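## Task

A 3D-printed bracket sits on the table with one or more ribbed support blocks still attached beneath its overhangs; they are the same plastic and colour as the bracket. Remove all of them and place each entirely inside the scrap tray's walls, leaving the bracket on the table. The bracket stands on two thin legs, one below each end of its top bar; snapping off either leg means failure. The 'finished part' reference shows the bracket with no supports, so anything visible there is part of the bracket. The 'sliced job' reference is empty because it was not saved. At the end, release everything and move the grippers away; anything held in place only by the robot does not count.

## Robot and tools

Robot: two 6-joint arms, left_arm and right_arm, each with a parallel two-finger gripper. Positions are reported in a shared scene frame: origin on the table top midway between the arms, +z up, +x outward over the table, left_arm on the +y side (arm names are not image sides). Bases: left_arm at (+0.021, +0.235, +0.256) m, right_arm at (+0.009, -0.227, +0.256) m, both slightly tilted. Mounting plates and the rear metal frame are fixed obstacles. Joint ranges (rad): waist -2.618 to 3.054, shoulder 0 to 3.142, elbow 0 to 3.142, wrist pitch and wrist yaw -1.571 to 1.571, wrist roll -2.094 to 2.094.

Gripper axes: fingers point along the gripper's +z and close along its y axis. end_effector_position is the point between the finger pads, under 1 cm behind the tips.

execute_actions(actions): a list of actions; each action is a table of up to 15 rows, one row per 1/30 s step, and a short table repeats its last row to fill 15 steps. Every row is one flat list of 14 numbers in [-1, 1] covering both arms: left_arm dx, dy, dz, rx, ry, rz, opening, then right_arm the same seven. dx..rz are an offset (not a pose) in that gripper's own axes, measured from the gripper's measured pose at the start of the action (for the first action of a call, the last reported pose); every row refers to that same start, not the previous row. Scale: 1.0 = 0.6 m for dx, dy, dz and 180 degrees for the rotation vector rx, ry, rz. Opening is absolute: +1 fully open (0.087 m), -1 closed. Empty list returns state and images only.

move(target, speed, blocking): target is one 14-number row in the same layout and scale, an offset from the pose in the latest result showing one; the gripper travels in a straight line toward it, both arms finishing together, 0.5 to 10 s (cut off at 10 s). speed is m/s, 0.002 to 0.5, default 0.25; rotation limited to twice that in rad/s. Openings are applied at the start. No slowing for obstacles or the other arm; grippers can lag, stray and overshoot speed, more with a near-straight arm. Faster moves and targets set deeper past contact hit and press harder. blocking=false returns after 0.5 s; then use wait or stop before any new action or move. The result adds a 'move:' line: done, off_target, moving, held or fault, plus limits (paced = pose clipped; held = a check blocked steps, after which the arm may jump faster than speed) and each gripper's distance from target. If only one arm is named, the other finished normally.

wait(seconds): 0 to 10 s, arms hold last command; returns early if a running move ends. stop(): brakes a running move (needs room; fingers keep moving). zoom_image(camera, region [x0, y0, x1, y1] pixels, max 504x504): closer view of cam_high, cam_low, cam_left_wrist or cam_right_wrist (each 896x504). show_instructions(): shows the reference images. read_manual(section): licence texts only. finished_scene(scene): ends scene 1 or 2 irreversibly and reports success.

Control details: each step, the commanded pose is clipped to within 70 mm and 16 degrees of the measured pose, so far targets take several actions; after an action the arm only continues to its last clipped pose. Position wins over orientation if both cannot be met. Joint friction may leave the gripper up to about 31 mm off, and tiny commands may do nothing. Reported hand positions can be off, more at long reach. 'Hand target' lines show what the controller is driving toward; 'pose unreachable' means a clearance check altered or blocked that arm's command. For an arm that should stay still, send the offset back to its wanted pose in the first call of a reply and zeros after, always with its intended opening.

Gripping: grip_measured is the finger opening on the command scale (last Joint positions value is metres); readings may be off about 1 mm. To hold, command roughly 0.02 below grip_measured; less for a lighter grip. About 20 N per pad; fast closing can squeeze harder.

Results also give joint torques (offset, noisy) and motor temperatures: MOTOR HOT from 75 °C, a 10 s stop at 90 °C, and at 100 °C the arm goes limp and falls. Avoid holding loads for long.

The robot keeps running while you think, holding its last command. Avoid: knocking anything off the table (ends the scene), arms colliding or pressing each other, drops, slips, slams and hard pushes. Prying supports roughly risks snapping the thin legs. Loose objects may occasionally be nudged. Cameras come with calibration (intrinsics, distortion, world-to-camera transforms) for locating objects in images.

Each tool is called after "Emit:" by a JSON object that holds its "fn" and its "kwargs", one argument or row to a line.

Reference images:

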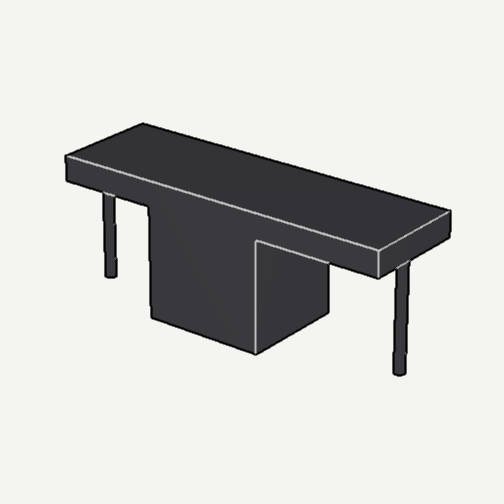

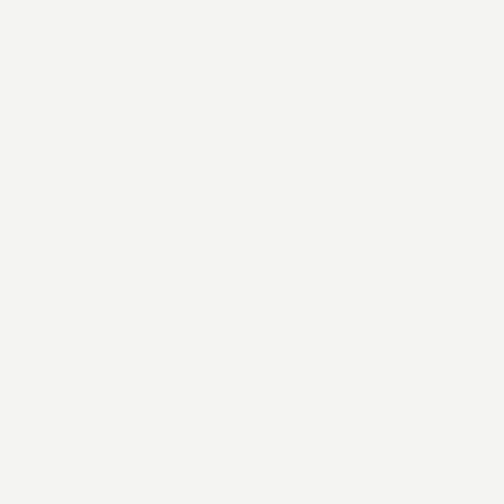

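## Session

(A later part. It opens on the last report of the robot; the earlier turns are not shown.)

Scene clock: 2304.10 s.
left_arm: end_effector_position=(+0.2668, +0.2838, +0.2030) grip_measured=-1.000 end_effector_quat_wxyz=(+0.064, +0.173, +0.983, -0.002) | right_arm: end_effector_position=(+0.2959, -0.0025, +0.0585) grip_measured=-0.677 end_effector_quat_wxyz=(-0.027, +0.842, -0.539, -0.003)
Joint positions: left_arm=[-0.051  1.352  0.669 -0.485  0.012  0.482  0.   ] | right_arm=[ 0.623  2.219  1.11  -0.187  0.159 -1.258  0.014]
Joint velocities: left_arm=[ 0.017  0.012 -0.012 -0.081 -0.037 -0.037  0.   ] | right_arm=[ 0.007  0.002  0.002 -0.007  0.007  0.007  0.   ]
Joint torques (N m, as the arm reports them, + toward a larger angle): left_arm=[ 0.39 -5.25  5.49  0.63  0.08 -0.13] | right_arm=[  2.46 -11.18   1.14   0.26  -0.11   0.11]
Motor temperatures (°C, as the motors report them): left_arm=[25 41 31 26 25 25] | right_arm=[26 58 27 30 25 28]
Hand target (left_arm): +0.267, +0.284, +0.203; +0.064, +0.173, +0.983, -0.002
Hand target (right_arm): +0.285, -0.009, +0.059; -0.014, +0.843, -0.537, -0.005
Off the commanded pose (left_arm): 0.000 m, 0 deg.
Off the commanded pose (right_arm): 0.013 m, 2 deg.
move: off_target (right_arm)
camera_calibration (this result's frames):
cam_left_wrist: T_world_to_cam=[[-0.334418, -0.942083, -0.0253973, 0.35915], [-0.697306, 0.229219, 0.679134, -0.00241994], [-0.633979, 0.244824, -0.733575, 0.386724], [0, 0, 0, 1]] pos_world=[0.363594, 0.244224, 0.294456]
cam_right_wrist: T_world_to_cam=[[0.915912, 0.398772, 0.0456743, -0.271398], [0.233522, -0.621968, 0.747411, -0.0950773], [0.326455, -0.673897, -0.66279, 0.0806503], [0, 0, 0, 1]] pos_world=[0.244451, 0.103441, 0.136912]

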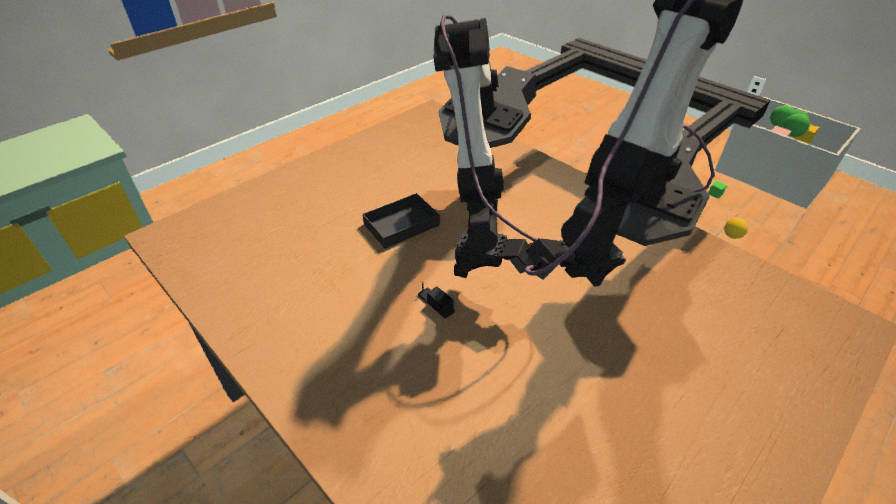

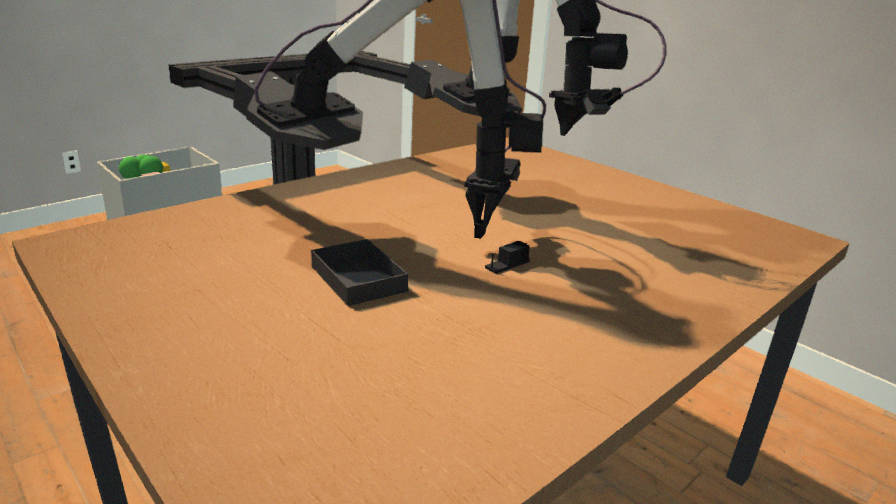

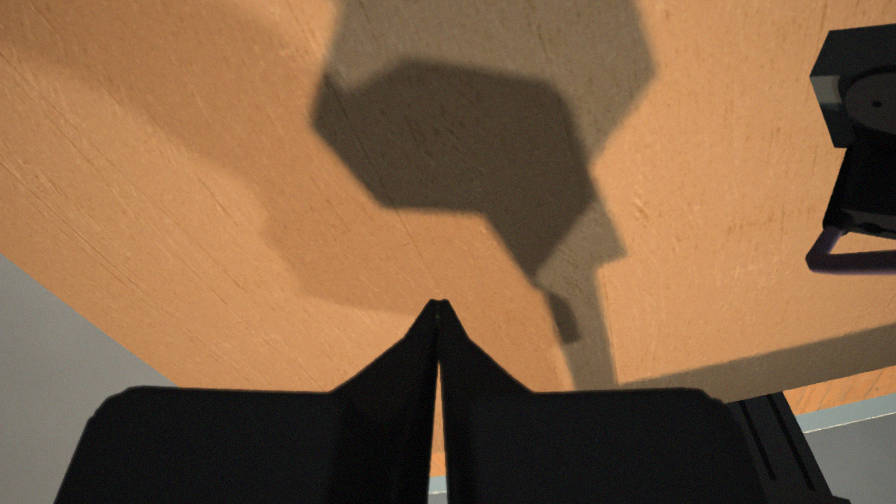

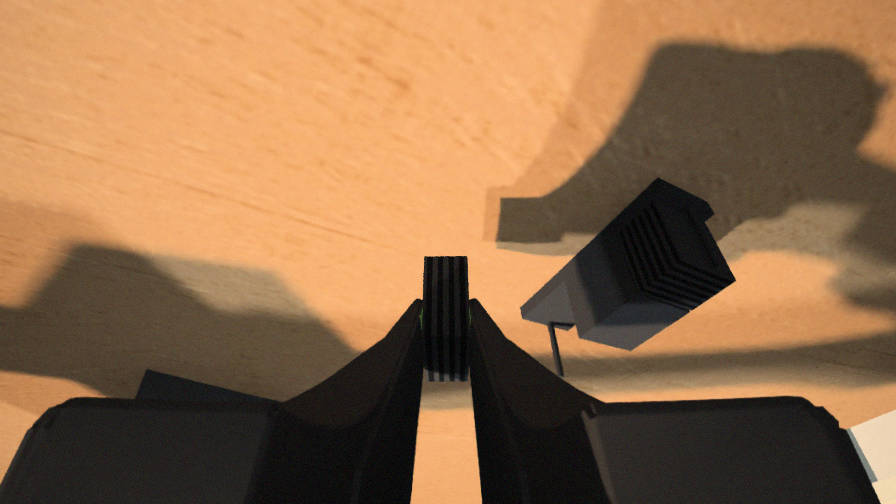

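Emit:
{"fn": "move", "kwargs": {
  "target": [-0.2512,-0.2313,0.1337,0.2742,-0.3295,0.3062,0.1,0.4008,0.2673,-0.086,0,0,0.39,-0.75],
  "speed": 0.25
}}

Scene clock: 2318.53 s.
left_arm: end_effector_position=(+0.3679, +0.1024, +0.1409) grip_measured=+0.100 end_effector_quat_wxyz=(+0.431, +0.563, +0.563, -0.424) | right_arm: end_effector_position=(+0.2581, -0.2896, +0.0910) grip_measured=-0.677 end_effector_quat_wxyz=(+0.021, -0.386, +0.922, +0.015)
Joint positions: left_arm=[-0.109  2.166  1.075 -0.402  1.244  1.79   0.048] | right_arm=[-0.312  1.872  0.662 -0.065 -0.117 -0.942  0.014]
Joint velocities: left_arm=[-0.007 -0.002 -0.007 -0.022  0.007  0.11  -0.001] | right_arm=[ 0.002 -0.012  0.012  0.037 -0.022  0.022 -0.   ]
Joint torques (N m, as the arm reports them, + toward a larger angle): left_arm=[-1.26 -7.36  4.61 -0.13  0.69 -0.11] | right_arm=[-1.85 -8.74  1.62  0.23 -0.26  0.08]
Motor temperatures (°C, as the motors report them): left_arm=[25 41 31 26 25 25] | right_arm=[26 58 27 30 25 28]
Hand target (left_arm): +0.366, +0.098, +0.137; +0.427, +0.561, +0.561, -0.433
Hand target (right_arm): +0.254, -0.290, +0.093; +0.019, -0.378, +0.925, +0.019
Off the commanded pose (left_arm): 0.003 m, 1 deg.
Off the commanded pose (right_arm): 0.009 m, 1 deg.
move: done
camera_calibration (this result's frames):
cam_left_wrist: T_world_to_cam=[[-0.99986, -0.0154978, -0.00637659, 0.367763], [-0.0114946, 0.911109, -0.412004, -0.0165043], [0.0121949, -0.411873, -0.91116, 0.304216], [0, 0, 0, 1]] pos_world=[0.363812, 0.146035, 0.272735]
cam_right_wrist: T_world_to_cam=[[0.69791, -0.716139, -0.00809946, -0.385558], [-0.479092, -0.475243, 0.73798, -0.061816], [-0.532346, -0.511164, -0.674774, 0.19095], [0, 0, 0, 1]] pos_world=[0.341121, -0.207884, 0.171344]

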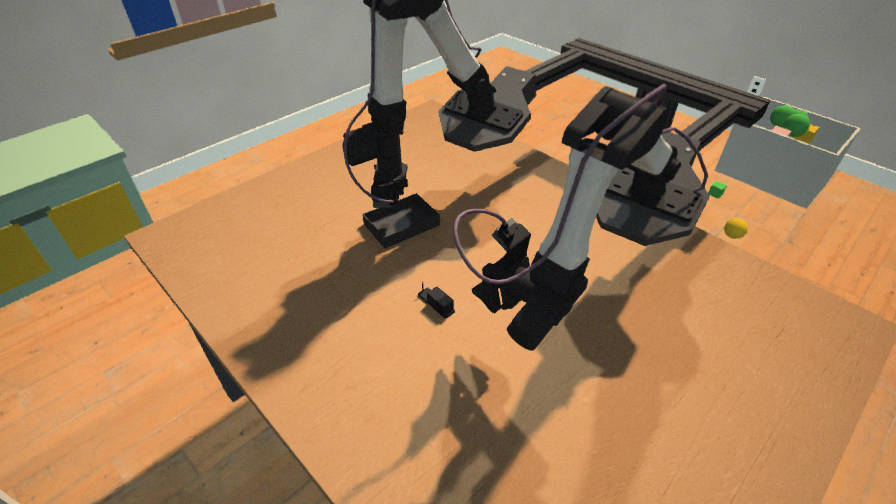

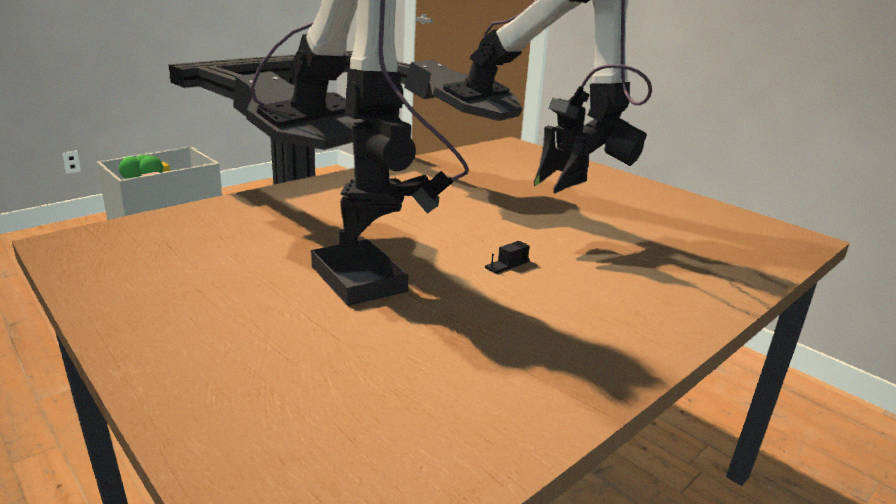

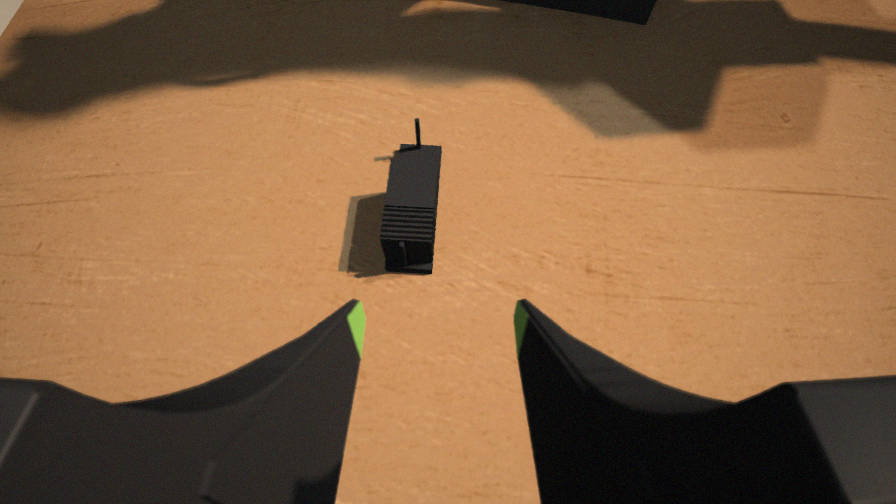

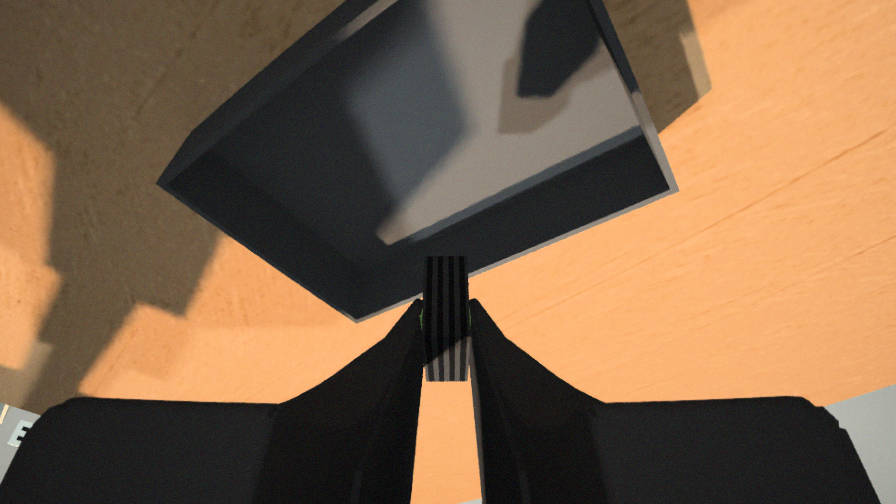

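Emit:
{"fn": "move", "kwargs": {
  "target": [0,0,0,0,0,0,0.1,-0.028,0,0.097,0,0,0,-0.75],
  "speed": 0.08
}}

Scene clock: 2327.83 s.
left_arm: end_effector_position=(+0.3673, +0.1023, +0.1412) grip_measured=+0.100 end_effector_quat_wxyz=(+0.431, +0.563, +0.563, -0.424) | right_arm: end_effector_position=(+0.2626, -0.2755, +0.0375) grip_measured=-0.677 end_effector_quat_wxyz=(+0.016, -0.385, +0.923, +0.022)
Joint positions: left_arm=[-0.109  2.166  1.075 -0.407  1.245  1.794  0.048] | right_arm=[-0.251  2.121  0.733  0.104 -0.106 -0.882  0.014]
Joint velocities: left_arm=[ 0.002 -0.002  0.012  0.007  0.037 -0.007 -0.   ] | right_arm=[-0.002 -0.012 -0.007  0.022 -0.051  0.007 -0.001]
Joint torques (N m, as the arm reports them, + toward a larger angle): left_arm=[-0.19 -9.28  2.73  0.07  0.65 -0.22] | right_arm=[-0.08 -7.25  3.25  0.41 -0.04  0.12]
Motor temperatures (°C, as the motors report them): left_arm=[25 42 31 26 26 25] | right_arm=[26 56 27 30 25 28]
Hand target (left_arm): +0.368, +0.102, +0.141; +0.431, +0.563, +0.563, -0.424
Hand target (right_arm): +0.272, -0.275, +0.034; +0.021, -0.386, +0.922, +0.015
Off the commanded pose (left_arm): 0.001 m, 0 deg.
Off the commanded pose (right_arm): 0.010 m, 1 deg.
move: done
camera_calibration (this result's frames):
cam_left_wrist: T_world_to_cam=[[-0.999884, -0.0142183, -0.0054934, 0.366966], [-0.0106848, 0.910829, -0.412646, -0.0165226], [0.0108707, -0.41254, -0.910875, 0.304911], [0, 0, 0, 1]] pos_world=[0.363433, 0.146055, 0.272934]
cam_right_wrist: T_world_to_cam=[[0.696556, -0.717079, -0.0246511, -0.378266], [-0.468928, -0.480973, 0.740791, -0.0177752], [-0.543062, -0.504443, -0.671283, 0.169], [0, 0, 0, 1]] pos_world=[0.346925, -0.194545, 0.11729]

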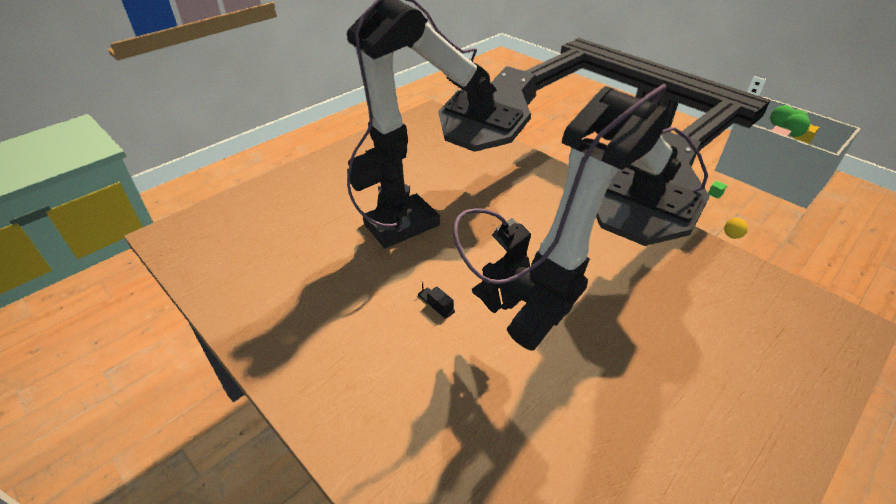

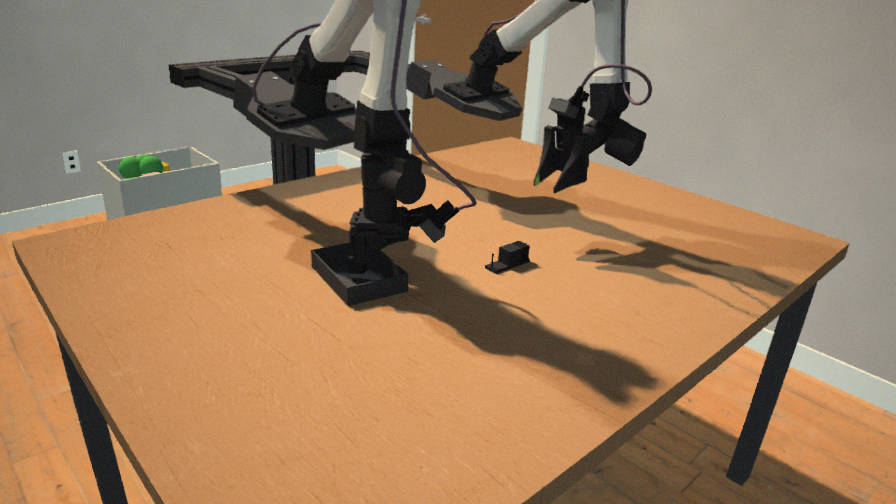

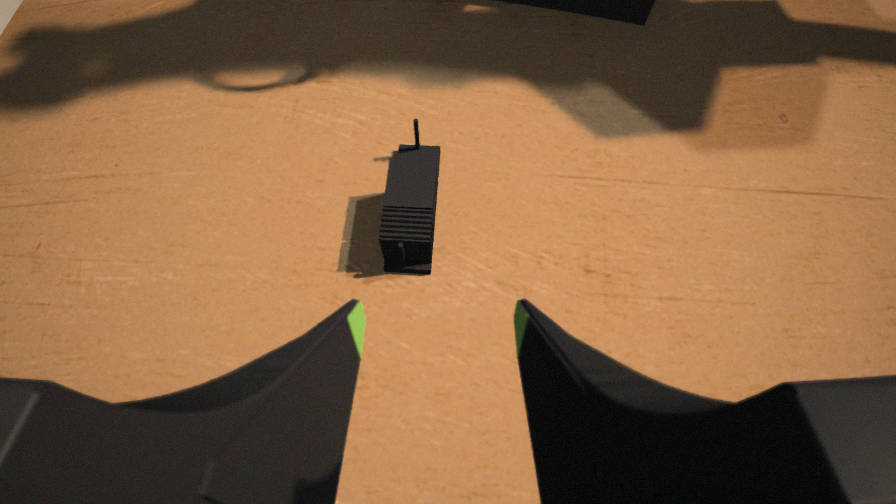

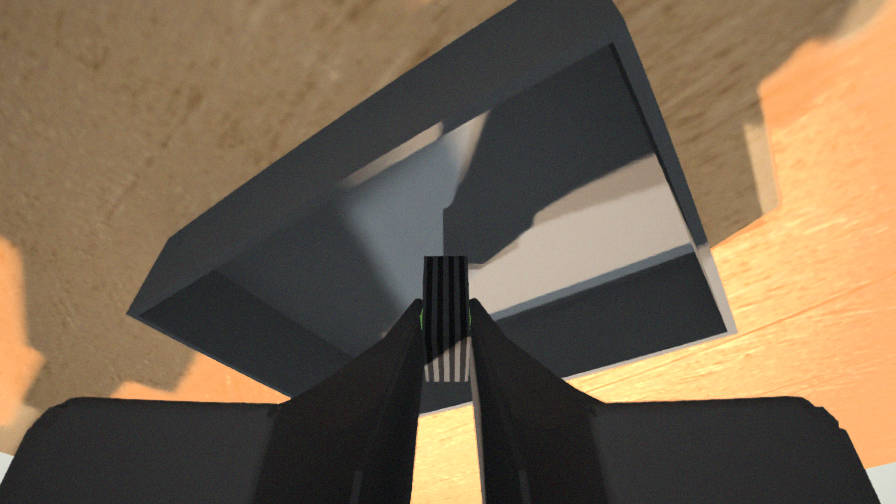

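Emit:
{"fn": "move", "kwargs": {
  "target": [0,0,0,0,0,0,0.1,-0.004,-0.004,0.021,0,0,0,-0.75],
  "speed": 0.02
}}

Scene clock: 2330.77 s.
left_arm: end_effector_position=(+0.3673, +0.1023, +0.1412) grip_measured=+0.100 end_effector_quat_wxyz=(+0.431, +0.563, +0.563, -0.424) | right_arm: end_effector_position=(+0.2538, -0.2751, +0.0291) grip_measured=-0.677 end_effector_quat_wxyz=(+0.006, -0.384, +0.923, +0.027)
Joint positions: left_arm=[-0.109  2.166  1.075 -0.407  1.245  1.794  0.048] | right_arm=[-0.251  2.16   0.733  0.12  -0.106 -0.882  0.014]
Joint velocities: left_arm=[-0.002 -0.002  0.002 -0.051  0.007 -0.051 -0.001] | right_arm=[-0.002 -0.002  0.007 -0.051  0.037 -0.007 -0.001]
Joint torques (N m, as the arm reports them, + toward a larger angle): left_arm=[-0.16 -9.25  2.7   0.02  0.65 -0.18] | right_arm=[-0.35 -7.17  3.49  0.4  -0.15  0.08]
Motor temperatures (°C, as the motors report them): left_arm=[25 42 31 26 26 25] | right_arm=[26 55 27 30 25 28]
Hand target (left_arm): +0.367, +0.102, +0.141; +0.431, +0.563, +0.563, -0.424
Hand target (right_arm): +0.266, -0.275, +0.025; +0.016, -0.385, +0.923, +0.022
Off the commanded pose (left_arm): 0.000 m, 0 deg.
Off the commanded pose (right_arm): 0.013 m, 1 deg.
move: off_target (right_arm)
camera_calibration (this result's frames):
cam_left_wrist: T_world_to_cam=[[-0.999884, -0.0142183, -0.0054934, 0.366966], [-0.0106848, 0.910829, -0.412646, -0.0165226], [0.0108707, -0.41254, -0.910875, 0.304911], [0, 0, 0, 1]] pos_world=[0.363433, 0.146055, 0.272934]
cam_right_wrist: T_world_to_cam=[[0.694621, -0.718131, -0.0423073, -0.371313], [-0.452439, -0.481837, 0.750422, -0.0202465], [-0.559286, -0.502117, -0.659604, 0.163193], [0, 0, 0, 1]] pos_world=[0.340033, -0.194465, 0.107127]

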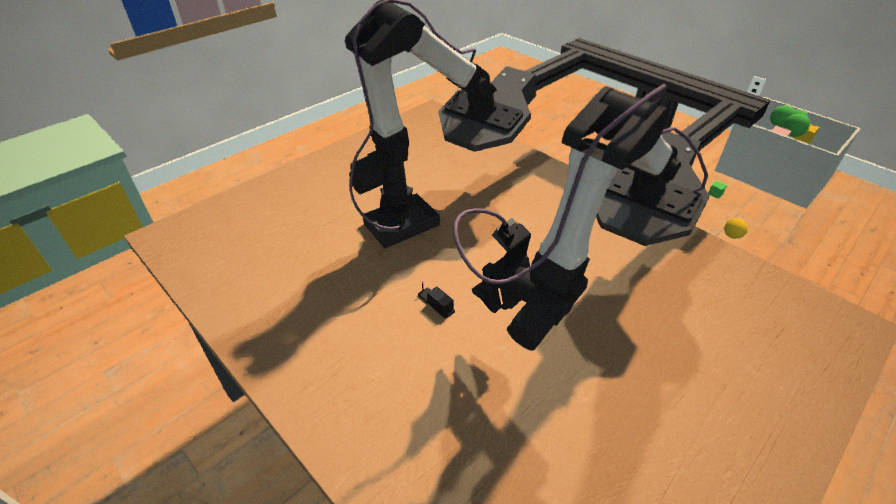

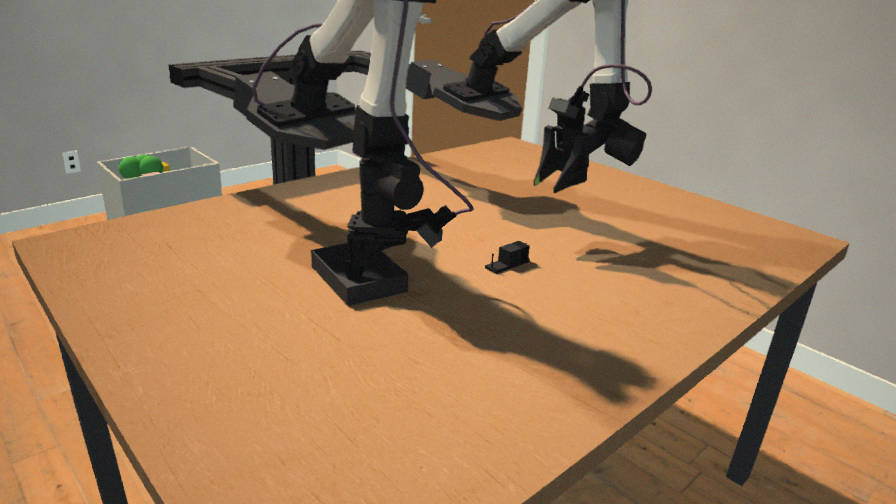

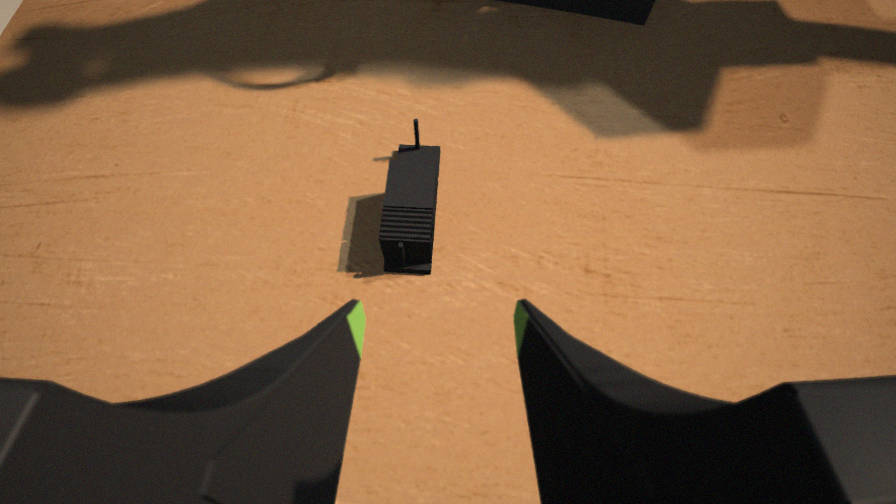

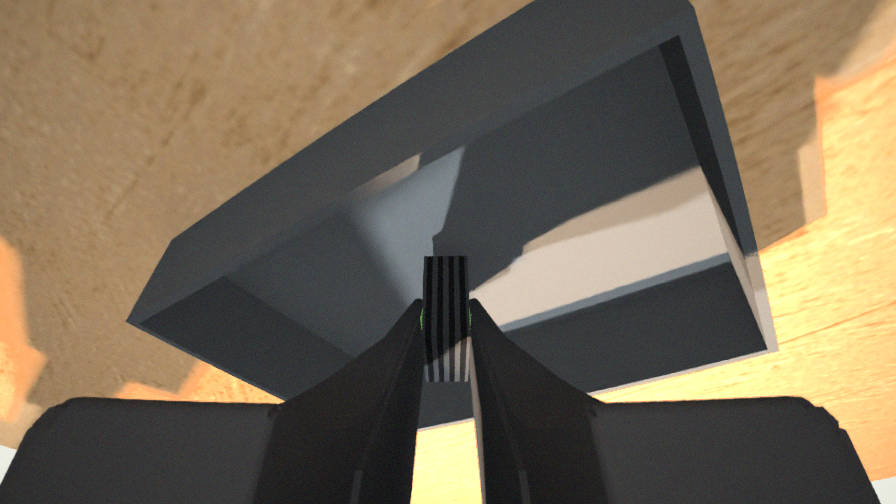

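Emit:
{"fn": "execute_actions", "kwargs": {
  "actions": [
    [[0,0,0,0,0,0,0.1,-0.008,-0.008,0.015,0,0,0,-0.75]]
  ]
}}

Scene clock: 2334.93 s.
left_arm: end_effector_position=(+0.3673, +0.1023, +0.1412) grip_measured=+0.100 end_effector_quat_wxyz=(+0.431, +0.563, +0.563, -0.424) | right_arm: end_effector_position=(+0.2532, -0.2753, +0.0239) grip_measured=-0.677 end_effector_quat_wxyz=(+0.002, -0.383, +0.923, +0.029)
Joint positions: left_arm=[-0.109  2.166  1.075 -0.407  1.245  1.794  0.048] | right_arm=[-0.251  2.186  0.748  0.122 -0.106 -0.882  0.014]
Joint velocities: left_arm=[-0.007 -0.007 -0.002  0.051 -0.066  0.007  0.   ] | right_arm=[ 0.017 -0.012 -0.012 -0.037 -0.007  0.007 -0.001]
Joint torques (N m, as the arm reports them, + toward a larger angle): left_arm=[-0.15 -9.29  2.66  0.01  0.66 -0.16] | right_arm=[-0.46 -7.3   2.86  0.3  -0.17  0.11]
Motor temperatures (°C, as the motors report them): left_arm=[25 43 31 26 26 25] | right_arm=[26 55 27 30 25 28]
Hand target (left_arm): +0.367, +0.102, +0.141; +0.431, +0.563, +0.563, -0.424
Hand target (right_arm): +0.260, -0.274, +0.020; +0.006, -0.384, +0.923, +0.027
Off the commanded pose (left_arm): 0.000 m, 0 deg.
Off the commanded pose (right_arm): 0.008 m, 1 deg.
camera_calibration (this result's frames):
cam_left_wrist: T_world_to_cam=[[-0.999884, -0.0142183, -0.0054934, 0.366966], [-0.0106848, 0.910829, -0.412646, -0.0165226], [0.0108707, -0.41254, -0.910875, 0.304911], [0, 0, 0, 1]] pos_world=[0.363433, 0.146055, 0.272934]
cam_right_wrist: T_world_to_cam=[[0.693889, -0.718417, -0.0489477, -0.371052], [-0.446101, -0.482239, 0.753949, -0.0184543], [-0.565254, -0.501321, -0.655107, 0.160918], [0, 0, 0, 1]] pos_world=[0.340196, -0.194798, 0.10117]

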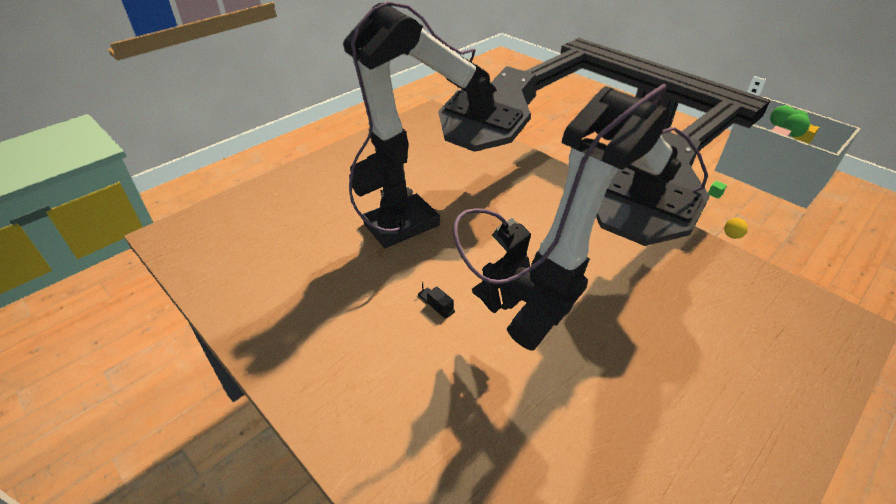

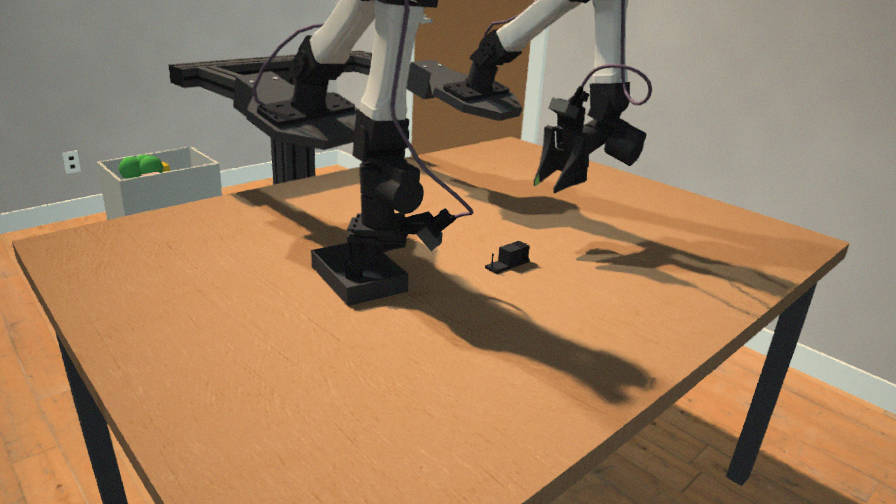

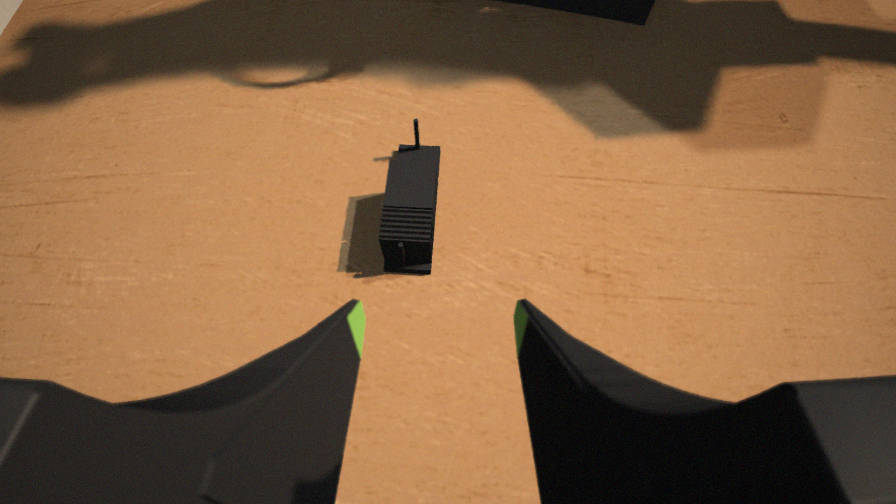

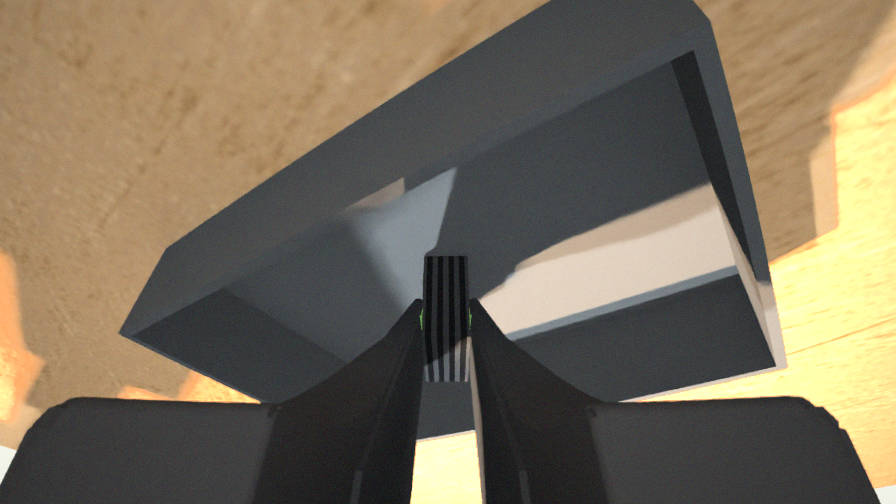

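Block is on the tray floor. Open and lift.

Emit:
{"fn": "execute_actions", "kwargs": {
  "actions": [
    [[0,0,0,0,0,0,0.1,0,0,0,0,0,0,-0.67],[0,0,0,0,0,0,0.1,0,0,0,0,0,0,-0.66],[0,0,0,0,0,0,0.1,0,0,0,0,0,0,-0.64],[0,0,0,0,0,0,0.1,0,0,0,0,0,0,-0.61],[0,0,0,0,0,0,0.1,0,0,0,0,0,0,-0.57],[0,0,0,0,0,0,0.1,0,0,0,0,0,0,-0.52],[0,0,0,0,0,0,0.1,0,0,0,0,0,0,-0.46],[0,0,0,0,0,0,0.1,0,0,0,0,0,0,-0.40],[0,0,0,0,0,0,0.1,0,0,0,0,0,0,-0.35]]
  ]
}}

Emit:
{"fn": "move", "kwargs": {
  "target": [0,0,0,0,0,0,0.1,0.012,0.012,-0.13,0,0,0,-0.35],
  "speed": 0.1
}}

Scene clock: 2338.30 s.
left_arm: end_effector_position=(+0.3673, +0.1023, +0.1412) grip_measured=+0.100 end_effector_quat_wxyz=(+0.431, +0.563, +0.563, -0.424) | right_arm: end_effector_position=(+0.2532, -0.2753, +0.0239) grip_measured=-0.350 end_effector_quat_wxyz=(+0.002, -0.383, +0.923, +0.029)
Joint positions: left_arm=[-0.109  2.166  1.075 -0.407  1.245  1.794  0.048] | right_arm=[-0.251  2.186  0.748  0.122 -0.106 -0.882  0.028]
Joint velocities: left_arm=[-0.017 -0.002  0.007  0.007 -0.007 -0.022 -0.   ] | right_arm=[ 0.002 -0.002 -0.007 -0.007 -0.022  0.051  0.001]
Joint torques (N m, as the arm reports them, + toward a larger angle): left_arm=[-0.18 -9.23  2.71  0.    0.65 -0.17] | right_arm=[-0.99 -8.53  0.92  0.27 -0.18  0.03]
Motor temperatures (°C, as the motors report them): left_arm=[25 44 31 26 26 25] | right_arm=[26 54 27 29 25 28]
Hand target (left_arm): +0.367, +0.102, +0.141; +0.431, +0.563, +0.563, -0.424
Hand target (right_arm): +0.253, -0.275, +0.024; +0.002, -0.383, +0.923, +0.029
Off the commanded pose (left_arm): 0.000 m, 0 deg.
Off the commanded pose (right_arm): 0.000 m, 0 deg.
camera_calibration (this result's frames):
cam_left_wrist: T_world_to_cam=[[-0.999884, -0.0142183, -0.0054934, 0.366966], [-0.0106848, 0.910829, -0.412646, -0.0165226], [0.0108707, -0.41254, -0.910875, 0.304911], [0, 0, 0, 1]] pos_world=[0.363433, 0.146055, 0.272934]
cam_right_wrist: T_world_to_cam=[[0.693889, -0.718417, -0.0489477, -0.371052], [-0.446101, -0.482239, 0.753949, -0.0184543], [-0.565254, -0.501321, -0.655107, 0.160918], [0, 0, 0, 1]] pos_world=[0.340196, -0.194798, 0.10117]

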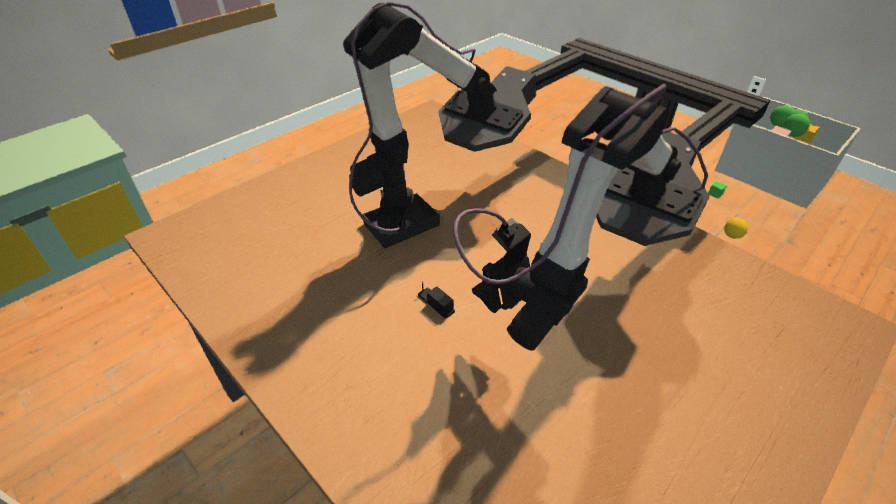

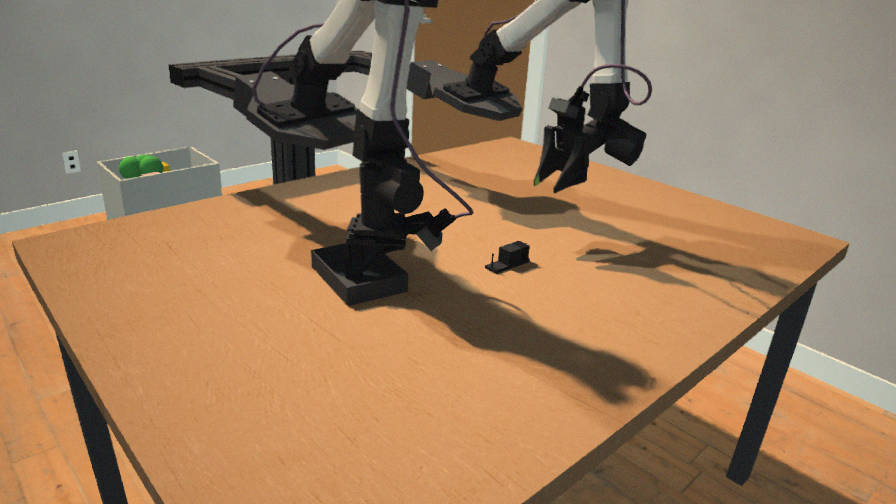

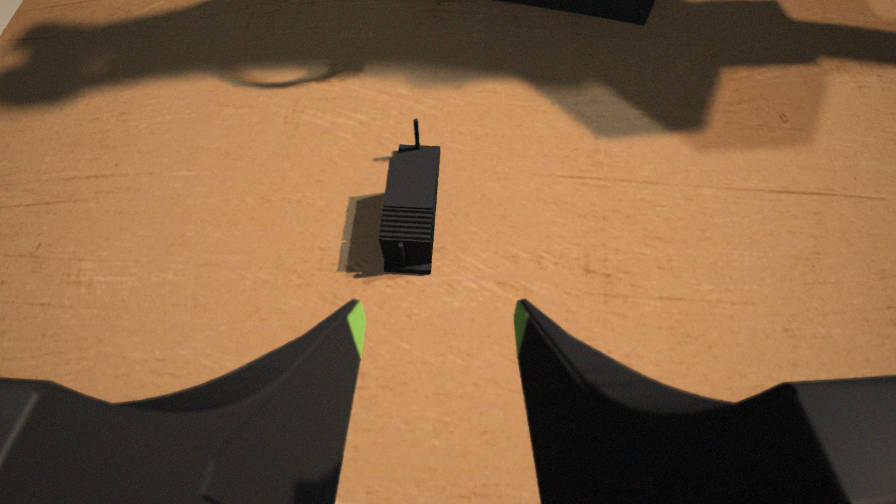

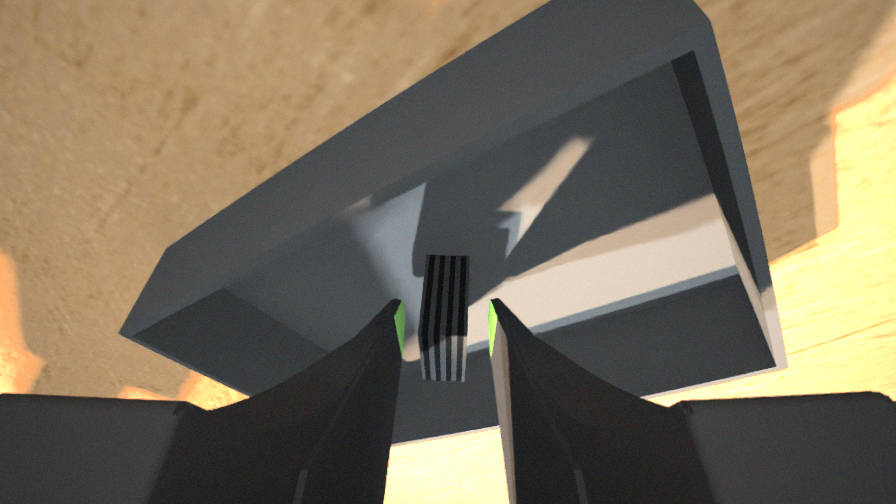

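Scene clock: 2339.67 s.
left_arm: end_effector_position=(+0.3673, +0.1023, +0.1412) grip_measured=+0.100 end_effector_quat_wxyz=(+0.431, +0.563, +0.563, -0.424) | right_arm: end_effector_position=(+0.2586, -0.2796, +0.1008) grip_measured=-0.350 end_effector_quat_wxyz=(+0.014, -0.385, +0.923, +0.020)
Joint positions: left_arm=[-0.109  2.166  1.075 -0.407  1.245  1.794  0.048] | right_arm=[-0.277  1.832  0.674 -0.131 -0.109 -0.909  0.028]
Joint velocities: left_arm=[-0.007  0.007 -0.002 -0.081 -0.022 -0.007  0.   ] | right_arm=[-0.002 -0.012 -0.002  0.007 -0.007 -0.007 -0.001]
Joint torques (N m, as the arm reports them, + toward a larger angle): left_arm=[-0.18 -9.31  2.7   0.01  0.65 -0.18] | right_arm=[-1.93 -8.45  0.29  0.2  -0.28 -0.07]
Motor temperatures (°C, as the motors report them): left_arm=[25 44 31 26 26 25] | right_arm=[26 54 27 29 25 28]
Hand target (left_arm): +0.367, +0.102, +0.141; +0.431, +0.563, +0.563, -0.424
Hand target (right_arm): +0.244, -0.280, +0.102; +0.002, -0.383, +0.923, +0.029
Off the commanded pose (left_arm): 0.000 m, 0 deg.
Off the commanded pose (right_arm): 0.014 m, 2 deg.
move: off_target (right_arm)
camera_calibration (this result's frames):
cam_left_wrist: T_world_to_cam=[[-0.999884, -0.0142183, -0.0054934, 0.366966], [-0.0106848, 0.910829, -0.412646, -0.0165226], [0.0108707, -0.41254, -0.910875, 0.304911], [0, 0, 0, 1]] pos_world=[0.363433, 0.146055, 0.272934]
cam_right_wrist: T_world_to_cam=[[0.69732, -0.716377, -0.023431, -0.37697], [-0.466464, -0.47839, 0.744013, -0.0687519], [-0.544203, -0.507885, -0.667755, 0.206185], [0, 0, 0, 1]] pos_world=[0.343005, -0.198224, 0.180001]

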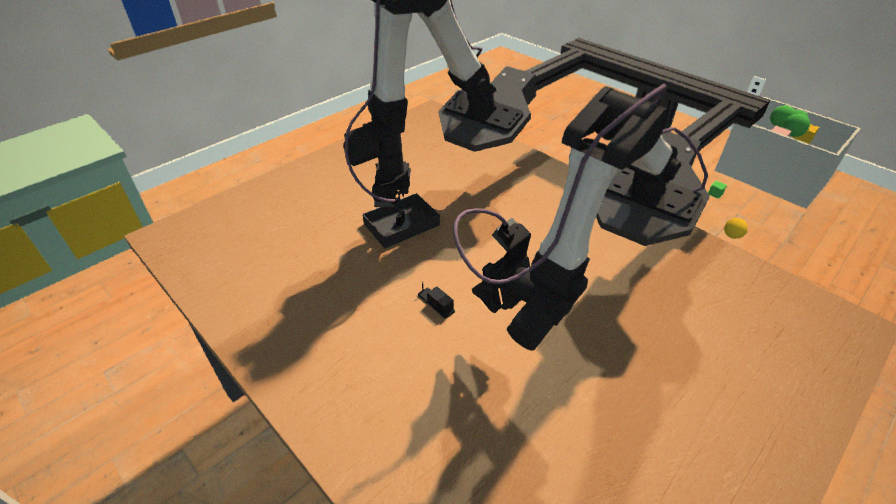

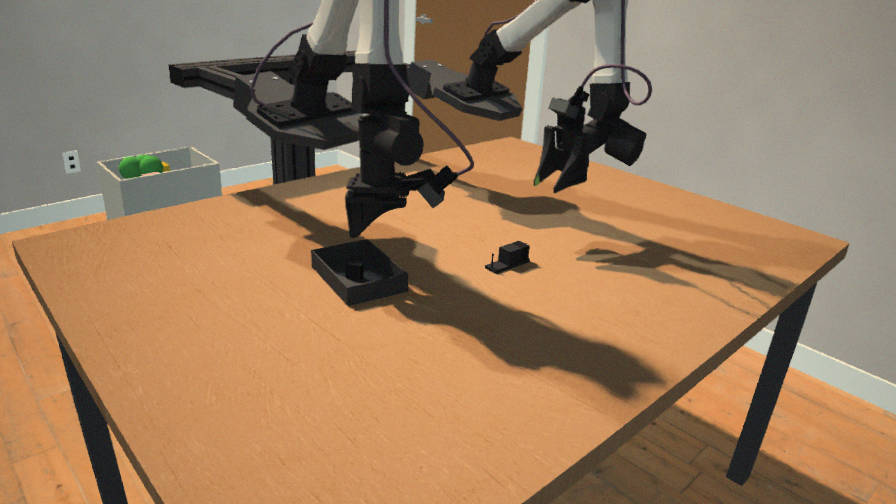

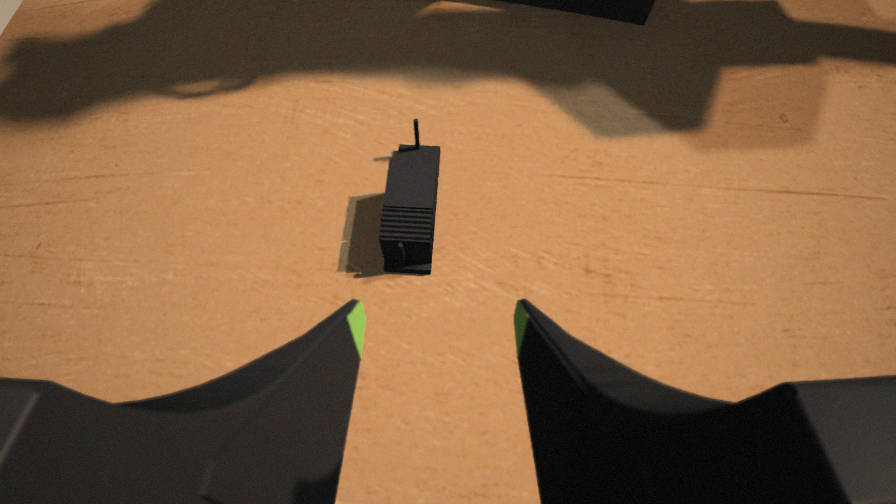

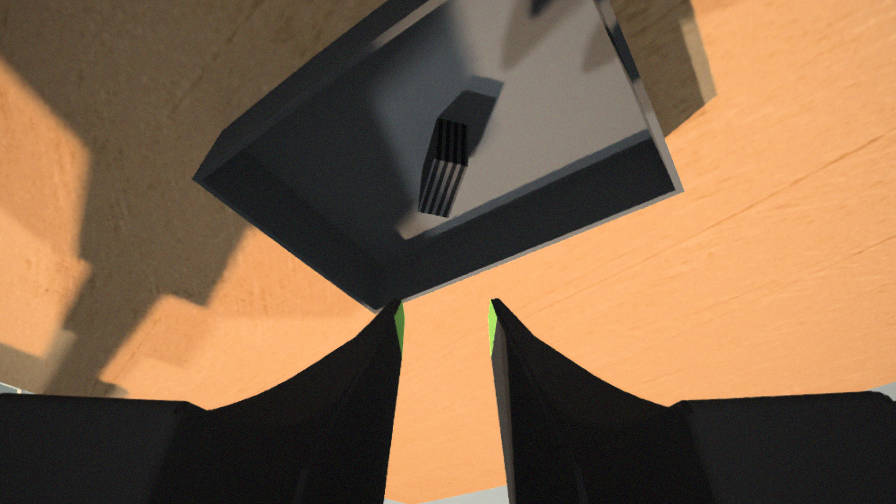

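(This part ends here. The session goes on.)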